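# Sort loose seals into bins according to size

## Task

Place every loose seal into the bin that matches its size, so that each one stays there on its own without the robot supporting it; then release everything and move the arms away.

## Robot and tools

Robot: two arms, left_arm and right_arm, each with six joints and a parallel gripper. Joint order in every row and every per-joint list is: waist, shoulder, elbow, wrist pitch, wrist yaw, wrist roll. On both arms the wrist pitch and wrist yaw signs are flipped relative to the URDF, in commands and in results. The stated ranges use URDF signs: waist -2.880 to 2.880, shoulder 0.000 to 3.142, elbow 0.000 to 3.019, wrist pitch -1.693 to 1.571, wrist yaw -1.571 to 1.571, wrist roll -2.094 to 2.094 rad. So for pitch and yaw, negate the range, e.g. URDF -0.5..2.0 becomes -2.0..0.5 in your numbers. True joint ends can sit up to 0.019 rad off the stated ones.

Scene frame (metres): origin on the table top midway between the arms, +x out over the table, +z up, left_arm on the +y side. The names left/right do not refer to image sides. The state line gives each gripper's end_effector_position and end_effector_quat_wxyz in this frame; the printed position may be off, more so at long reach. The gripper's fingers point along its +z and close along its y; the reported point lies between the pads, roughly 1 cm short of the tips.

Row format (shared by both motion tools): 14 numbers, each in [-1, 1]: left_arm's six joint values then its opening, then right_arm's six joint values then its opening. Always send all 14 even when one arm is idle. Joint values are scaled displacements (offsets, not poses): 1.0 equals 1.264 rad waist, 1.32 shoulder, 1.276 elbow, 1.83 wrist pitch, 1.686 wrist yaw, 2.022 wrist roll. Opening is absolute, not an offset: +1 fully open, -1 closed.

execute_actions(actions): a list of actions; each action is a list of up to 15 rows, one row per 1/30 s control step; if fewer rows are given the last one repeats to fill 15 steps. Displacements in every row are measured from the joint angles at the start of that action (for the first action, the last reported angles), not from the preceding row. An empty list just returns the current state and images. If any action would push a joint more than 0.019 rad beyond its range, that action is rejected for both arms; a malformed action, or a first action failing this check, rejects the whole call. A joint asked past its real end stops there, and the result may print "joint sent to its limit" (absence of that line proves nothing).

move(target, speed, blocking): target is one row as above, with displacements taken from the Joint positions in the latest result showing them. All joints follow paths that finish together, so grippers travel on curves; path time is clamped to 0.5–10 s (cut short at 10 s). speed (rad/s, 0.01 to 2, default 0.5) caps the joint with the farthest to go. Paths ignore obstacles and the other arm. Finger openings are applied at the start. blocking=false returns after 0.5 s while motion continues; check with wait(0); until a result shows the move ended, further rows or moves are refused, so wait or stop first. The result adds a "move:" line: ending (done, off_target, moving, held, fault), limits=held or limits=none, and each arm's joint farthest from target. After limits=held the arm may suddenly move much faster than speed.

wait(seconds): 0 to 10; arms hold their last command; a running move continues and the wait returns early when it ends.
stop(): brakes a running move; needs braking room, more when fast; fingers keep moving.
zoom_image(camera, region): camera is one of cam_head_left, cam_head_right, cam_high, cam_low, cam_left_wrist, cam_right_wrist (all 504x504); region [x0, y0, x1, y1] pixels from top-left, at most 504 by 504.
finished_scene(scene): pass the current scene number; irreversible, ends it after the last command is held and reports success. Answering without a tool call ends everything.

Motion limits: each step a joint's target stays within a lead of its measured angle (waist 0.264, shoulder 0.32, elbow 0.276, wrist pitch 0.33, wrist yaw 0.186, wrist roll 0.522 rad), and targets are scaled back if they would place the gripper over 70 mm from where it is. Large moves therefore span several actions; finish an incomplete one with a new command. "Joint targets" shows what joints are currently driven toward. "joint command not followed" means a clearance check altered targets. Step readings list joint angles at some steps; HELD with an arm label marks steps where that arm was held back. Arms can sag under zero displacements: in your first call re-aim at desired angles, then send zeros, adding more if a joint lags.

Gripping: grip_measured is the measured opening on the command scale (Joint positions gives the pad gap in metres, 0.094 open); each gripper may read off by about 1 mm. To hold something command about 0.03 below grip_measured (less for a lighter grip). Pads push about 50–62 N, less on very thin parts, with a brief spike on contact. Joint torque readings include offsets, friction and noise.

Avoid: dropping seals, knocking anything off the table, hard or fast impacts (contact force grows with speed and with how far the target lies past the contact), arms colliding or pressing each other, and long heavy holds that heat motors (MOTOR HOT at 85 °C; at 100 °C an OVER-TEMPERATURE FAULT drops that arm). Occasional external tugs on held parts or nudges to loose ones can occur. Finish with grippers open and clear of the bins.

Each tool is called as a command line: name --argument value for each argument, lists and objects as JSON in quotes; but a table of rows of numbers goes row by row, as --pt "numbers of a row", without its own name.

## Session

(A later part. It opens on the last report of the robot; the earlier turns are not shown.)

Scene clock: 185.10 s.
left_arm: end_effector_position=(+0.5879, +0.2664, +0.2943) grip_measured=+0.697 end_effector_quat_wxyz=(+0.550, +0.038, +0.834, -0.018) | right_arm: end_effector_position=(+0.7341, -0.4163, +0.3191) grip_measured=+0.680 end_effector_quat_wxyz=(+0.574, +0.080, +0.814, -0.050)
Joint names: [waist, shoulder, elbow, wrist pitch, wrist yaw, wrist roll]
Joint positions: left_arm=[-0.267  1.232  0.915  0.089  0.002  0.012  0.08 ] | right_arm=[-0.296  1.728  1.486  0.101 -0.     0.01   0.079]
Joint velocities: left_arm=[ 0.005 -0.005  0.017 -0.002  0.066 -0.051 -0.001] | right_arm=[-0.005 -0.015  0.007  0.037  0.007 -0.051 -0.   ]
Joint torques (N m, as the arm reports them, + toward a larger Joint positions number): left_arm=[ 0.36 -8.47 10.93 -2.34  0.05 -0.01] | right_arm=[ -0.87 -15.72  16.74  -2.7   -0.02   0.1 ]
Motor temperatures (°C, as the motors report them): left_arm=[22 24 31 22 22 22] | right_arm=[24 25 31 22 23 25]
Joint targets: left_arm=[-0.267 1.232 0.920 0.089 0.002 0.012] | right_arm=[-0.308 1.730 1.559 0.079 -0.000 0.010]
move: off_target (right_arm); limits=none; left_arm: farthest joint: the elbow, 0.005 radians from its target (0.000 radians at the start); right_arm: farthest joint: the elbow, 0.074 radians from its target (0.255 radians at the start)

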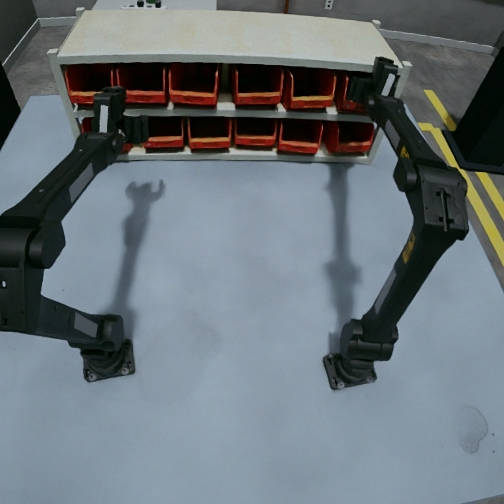

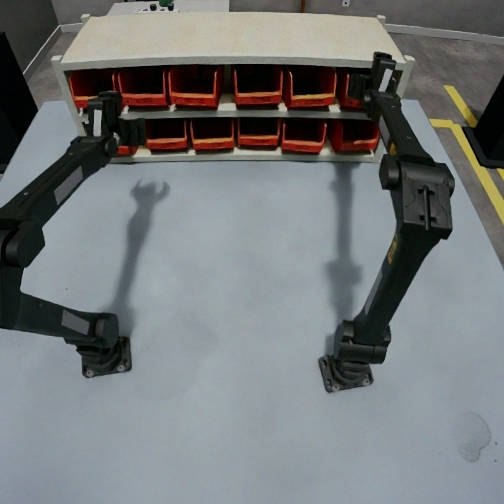

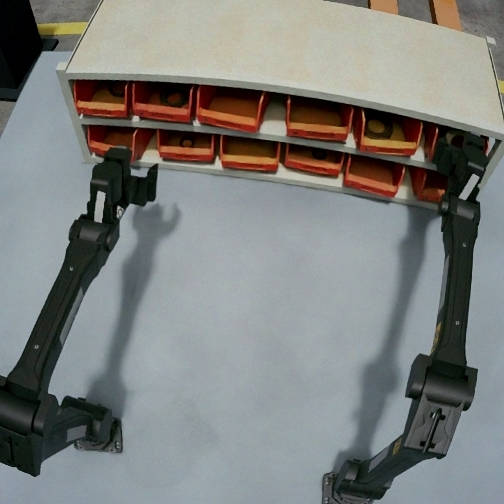

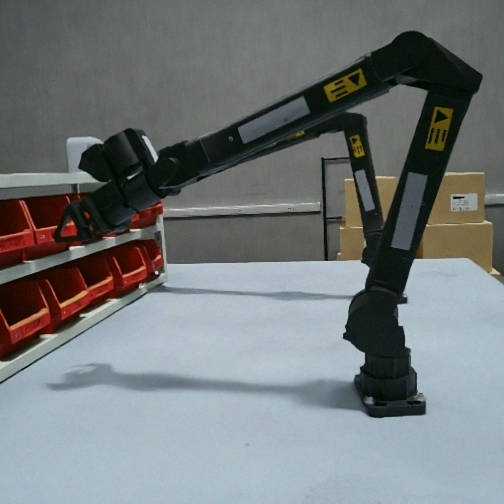

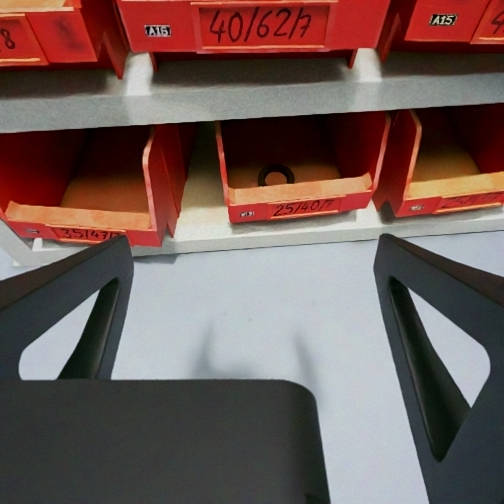

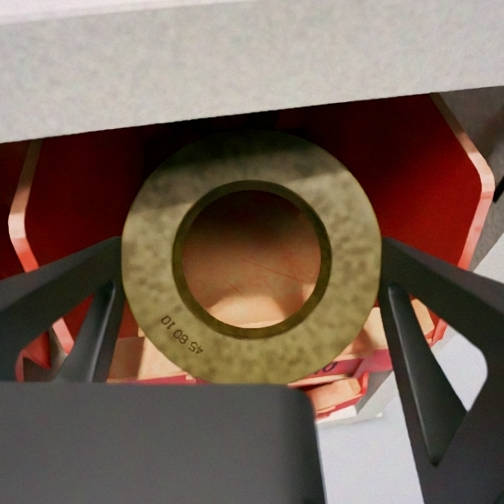

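Advance 3 cm more.

move --target '[0,0,0,0,0,0,0.7,-0.012,0.065,0.133,-0.012,0,0,0.645]' --speed 0.08

Scene clock: 189.30 s.
left_arm: end_effector_position=(+0.5869, +0.2665, +0.2917) grip_measured=+0.697 end_effector_quat_wxyz=(+0.548, +0.038, +0.835, -0.018) | right_arm: end_effector_position=(+0.7650, -0.4248, +0.3149) grip_measured=+0.680 end_effector_quat_wxyz=(+0.579, +0.081, +0.810, -0.052)
Joint names: [waist, shoulder, elbow, wrist pitch, wrist yaw, wrist roll]
Joint positions: left_arm=[-0.267  1.232  0.911  0.089  0.002  0.012  0.08 ] | right_arm=[-0.299  1.812  1.581  0.101 -0.     0.01   0.079]
Joint velocities: left_arm=[ 0.005  0.005 -0.012  0.002  0.037  0.022  0.   ] | right_arm=[-0.005  0.005 -0.007 -0.002 -0.139 -0.007  0.   ]
Joint torques (N m, as the arm reports them, + toward a larger Joint positions number): left_arm=[ 0.22 -8.23 10.92 -2.33  0.03  0.  ] | right_arm=[ -0.32 -17.44  16.91  -2.7    0.     0.11]
Motor temperatures (°C, as the motors report them): left_arm=[22 24 31 22 22 22] | right_arm=[24 25 32 22 23 25]
Joint targets: left_arm=[-0.267 1.232 0.915 0.089 0.002 0.012] | right_arm=[-0.311 1.814 1.655 0.079 -0.000 0.010]
move: off_target (right_arm); limits=none; left_arm: farthest joint: the elbow, 0.004 radians from its target (0.000 radians at the start); right_arm: farthest joint: the elbow, 0.074 radians from its target (0.170 radians at the start)

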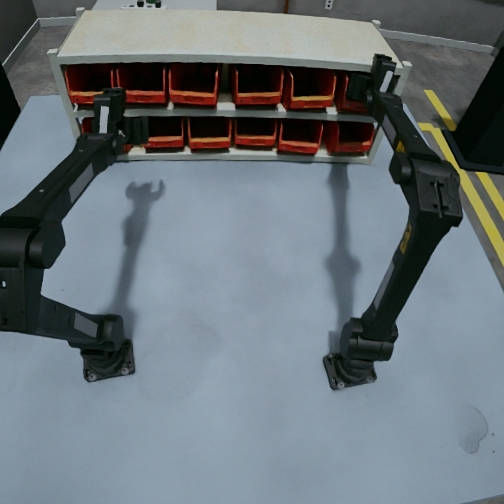

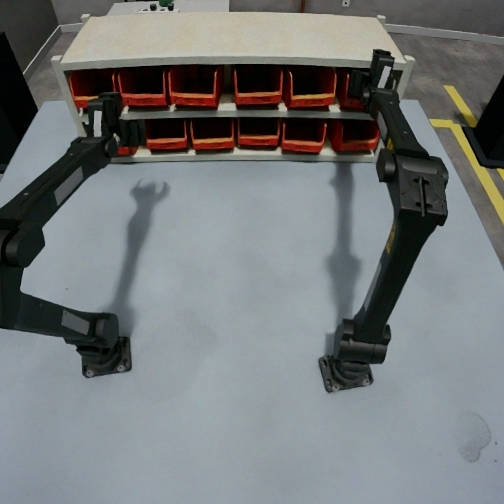

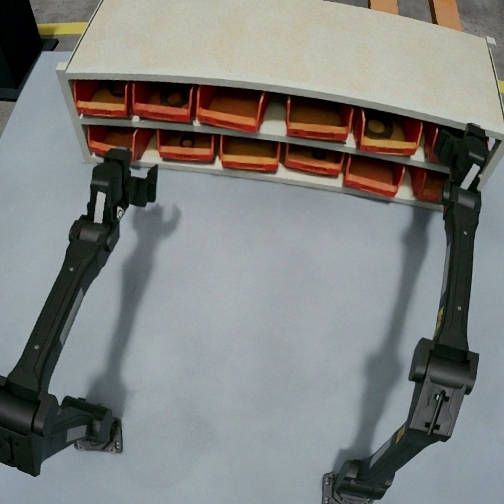

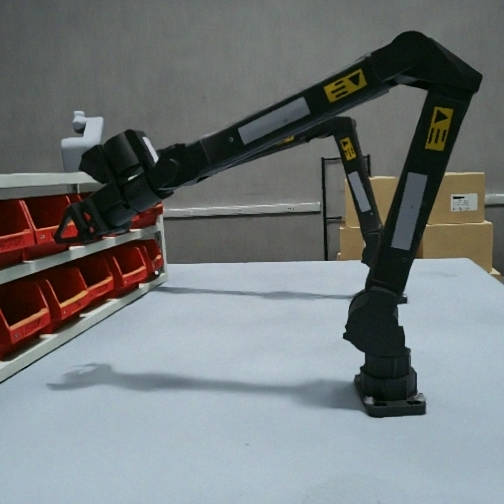

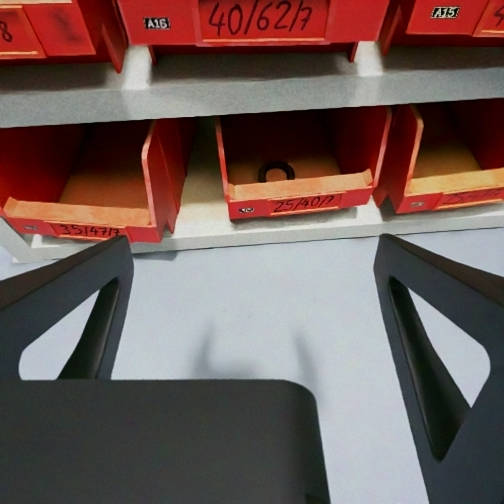

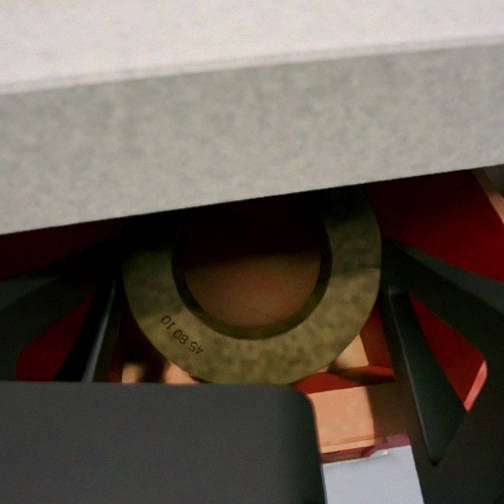

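Bin stayed and the ring cleared the lip. Release.

move --target '[0,0,0,0,0,0,0.7,0,0,0.055,0,0,0,0.8]'

move --target '[0,0,0,0,0,0,0.7,0,-0.24,-0.25,0,0,0,0.8]' --speed 0.3

Scene clock: 191.80 s.
left_arm: end_effector_position=(+0.5860, +0.2666, +0.2892) grip_measured=+0.697 end_effector_quat_wxyz=(+0.546, +0.038, +0.837, -0.018) | right_arm: end_effector_position=(+0.7650, -0.4248, +0.3149) grip_measured=+0.797 end_effector_quat_wxyz=(+0.579, +0.081, +0.810, -0.052)
Joint names: [waist, shoulder, elbow, wrist pitch, wrist yaw, wrist roll]
Joint positions: left_arm=[-0.267  1.232  0.907  0.089  0.002  0.012  0.08 ] | right_arm=[-0.299  1.812  1.581  0.101 -0.     0.01   0.084]
Joint velocities: left_arm=[-0.015  0.005  0.002  0.017 -0.007 -0.022 -0.001] | right_arm=[-0.005 -0.005  0.002  0.022 -0.051  0.066 -0.   ]
Joint torques (N m, as the arm reports them, + toward a larger Joint positions number): left_arm=[ 0.27 -8.24 11.01 -2.32  0.03  0.  ] | right_arm=[  0.18 -17.3   16.58  -1.89   0.     0.1 ]
Motor temperatures (°C, as the motors report them): left_arm=[22 24 31 22 22 22] | right_arm=[24 25 32 22 23 25]
Joint targets: left_arm=[-0.267 1.232 0.911 0.089 0.002 0.012] | right_arm=[-0.299 1.812 1.652 0.101 -0.000 0.010]
move: off_target (right_arm); limits=none; left_arm: farthest joint: the elbow, 0.004 radians from its target (0.000 radians at the start); right_arm: farthest joint: the elbow, 0.070 radians from its target (0.070 radians at the start)

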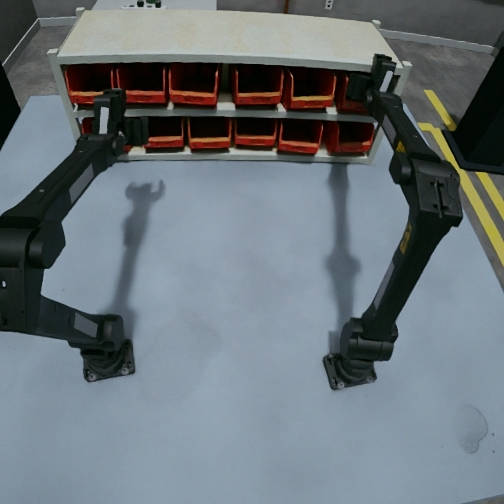

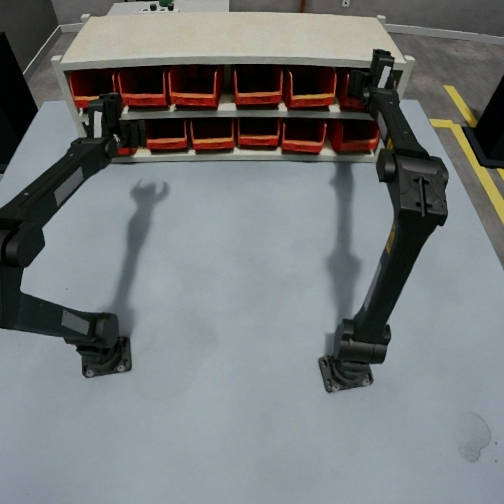

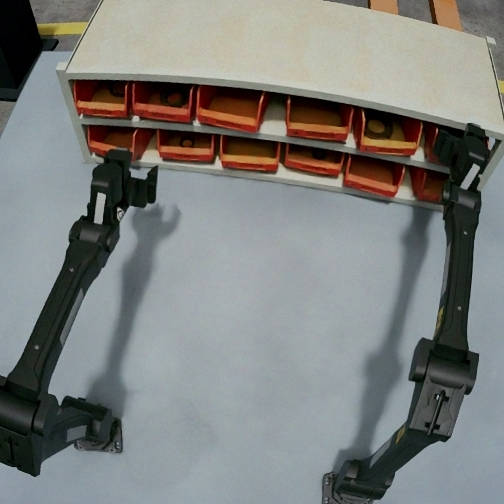

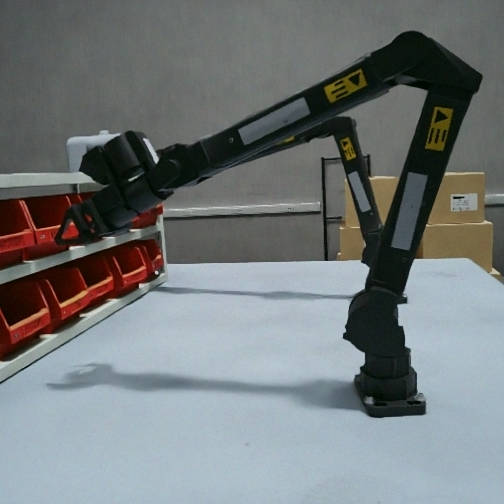

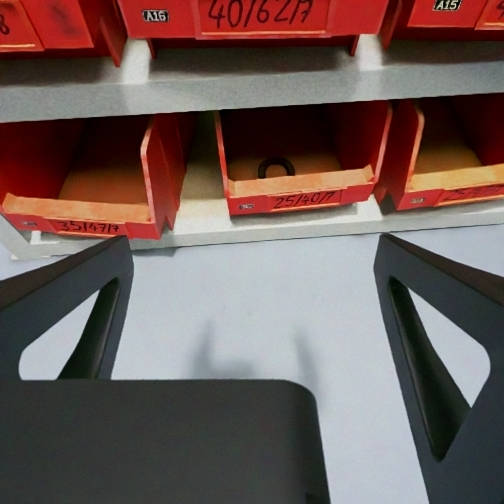

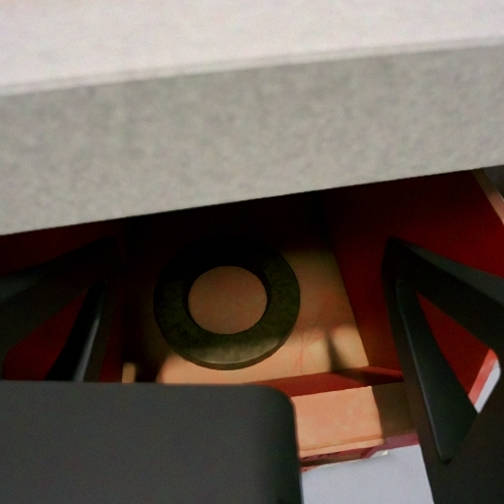

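Scene clock: 193.30 s.
left_arm: end_effector_position=(+0.5849, +0.2667, +0.2865) grip_measured=+0.697 end_effector_quat_wxyz=(+0.544, +0.038, +0.838, -0.018) | right_arm: end_effector_position=(+0.6518, -0.4033, +0.3385) grip_measured=+0.797 end_effector_quat_wxyz=(+0.574, +0.081, +0.813, -0.051)
Joint names: [waist, shoulder, elbow, wrist pitch, wrist yaw, wrist roll]
Joint positions: left_arm=[-0.267  1.232  0.902  0.089  0.002  0.012  0.08 ] | right_arm=[-0.299  1.506  1.264  0.101 -0.     0.01   0.084]
Joint velocities: left_arm=[-0.005 -0.005  0.002  0.012  0.11  -0.007  0.001] | right_arm=[-0.005 -0.015 -0.002 -0.002  0.007 -0.007 -0.001]
Joint torques (N m, as the arm reports them, + toward a larger Joint positions number): left_arm=[ 0.26 -8.11 10.88 -2.35  0.04 -0.01] | right_arm=[  0.12 -13.61  10.47  -1.84  -0.01   0.11]
Motor temperatures (°C, as the motors report them): left_arm=[22 24 31 22 22 22] | right_arm=[24 25 32 22 23 25]
Joint targets: left_arm=[-0.267 1.232 0.907 0.089 0.002 0.012] | right_arm=[-0.299 1.495 1.263 0.101 -0.000 0.010]
move: done; limits=none; left_arm: farthest joint: the elbow, 0.005 radians from its target (0.000 radians at the start); right_arm: farthest joint: the shoulder, 0.010 radians from its target (0.316 radians at the start)

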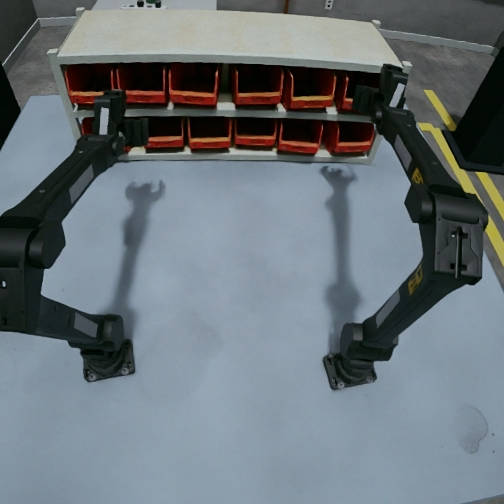

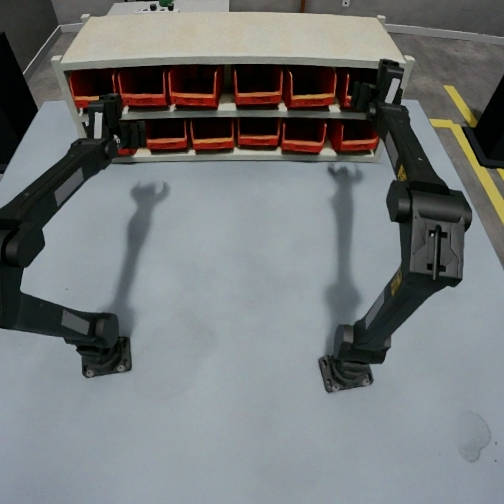

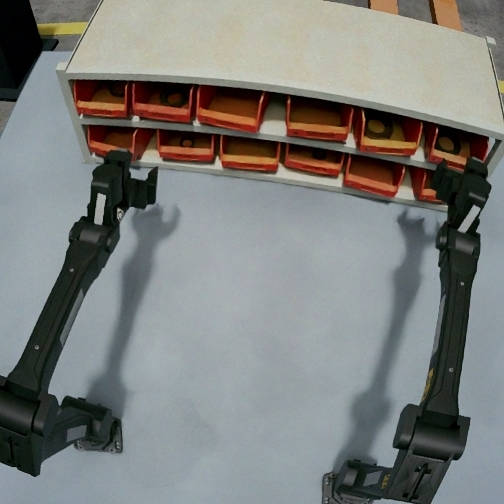

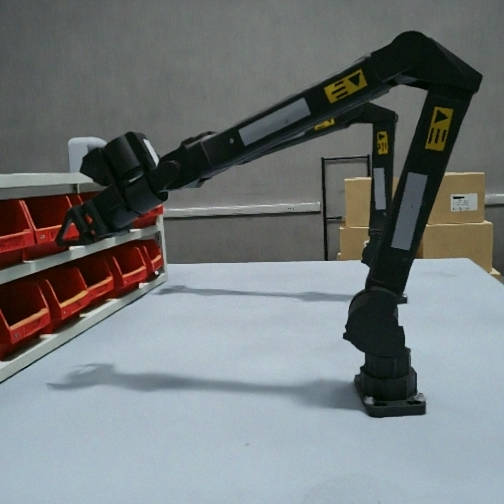

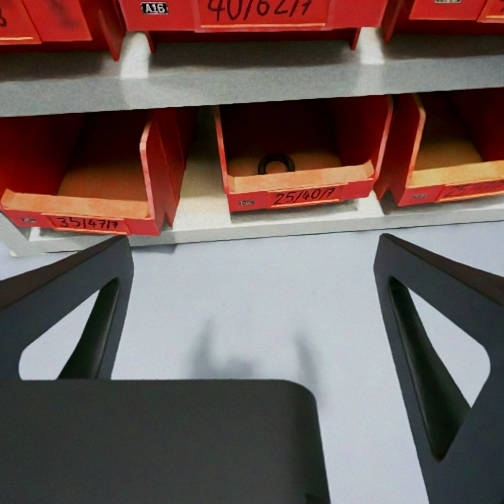

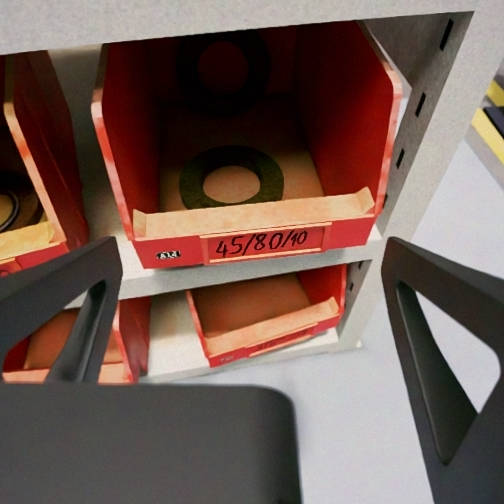

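finished_scene --scene 1

The scene is finished: the task was done.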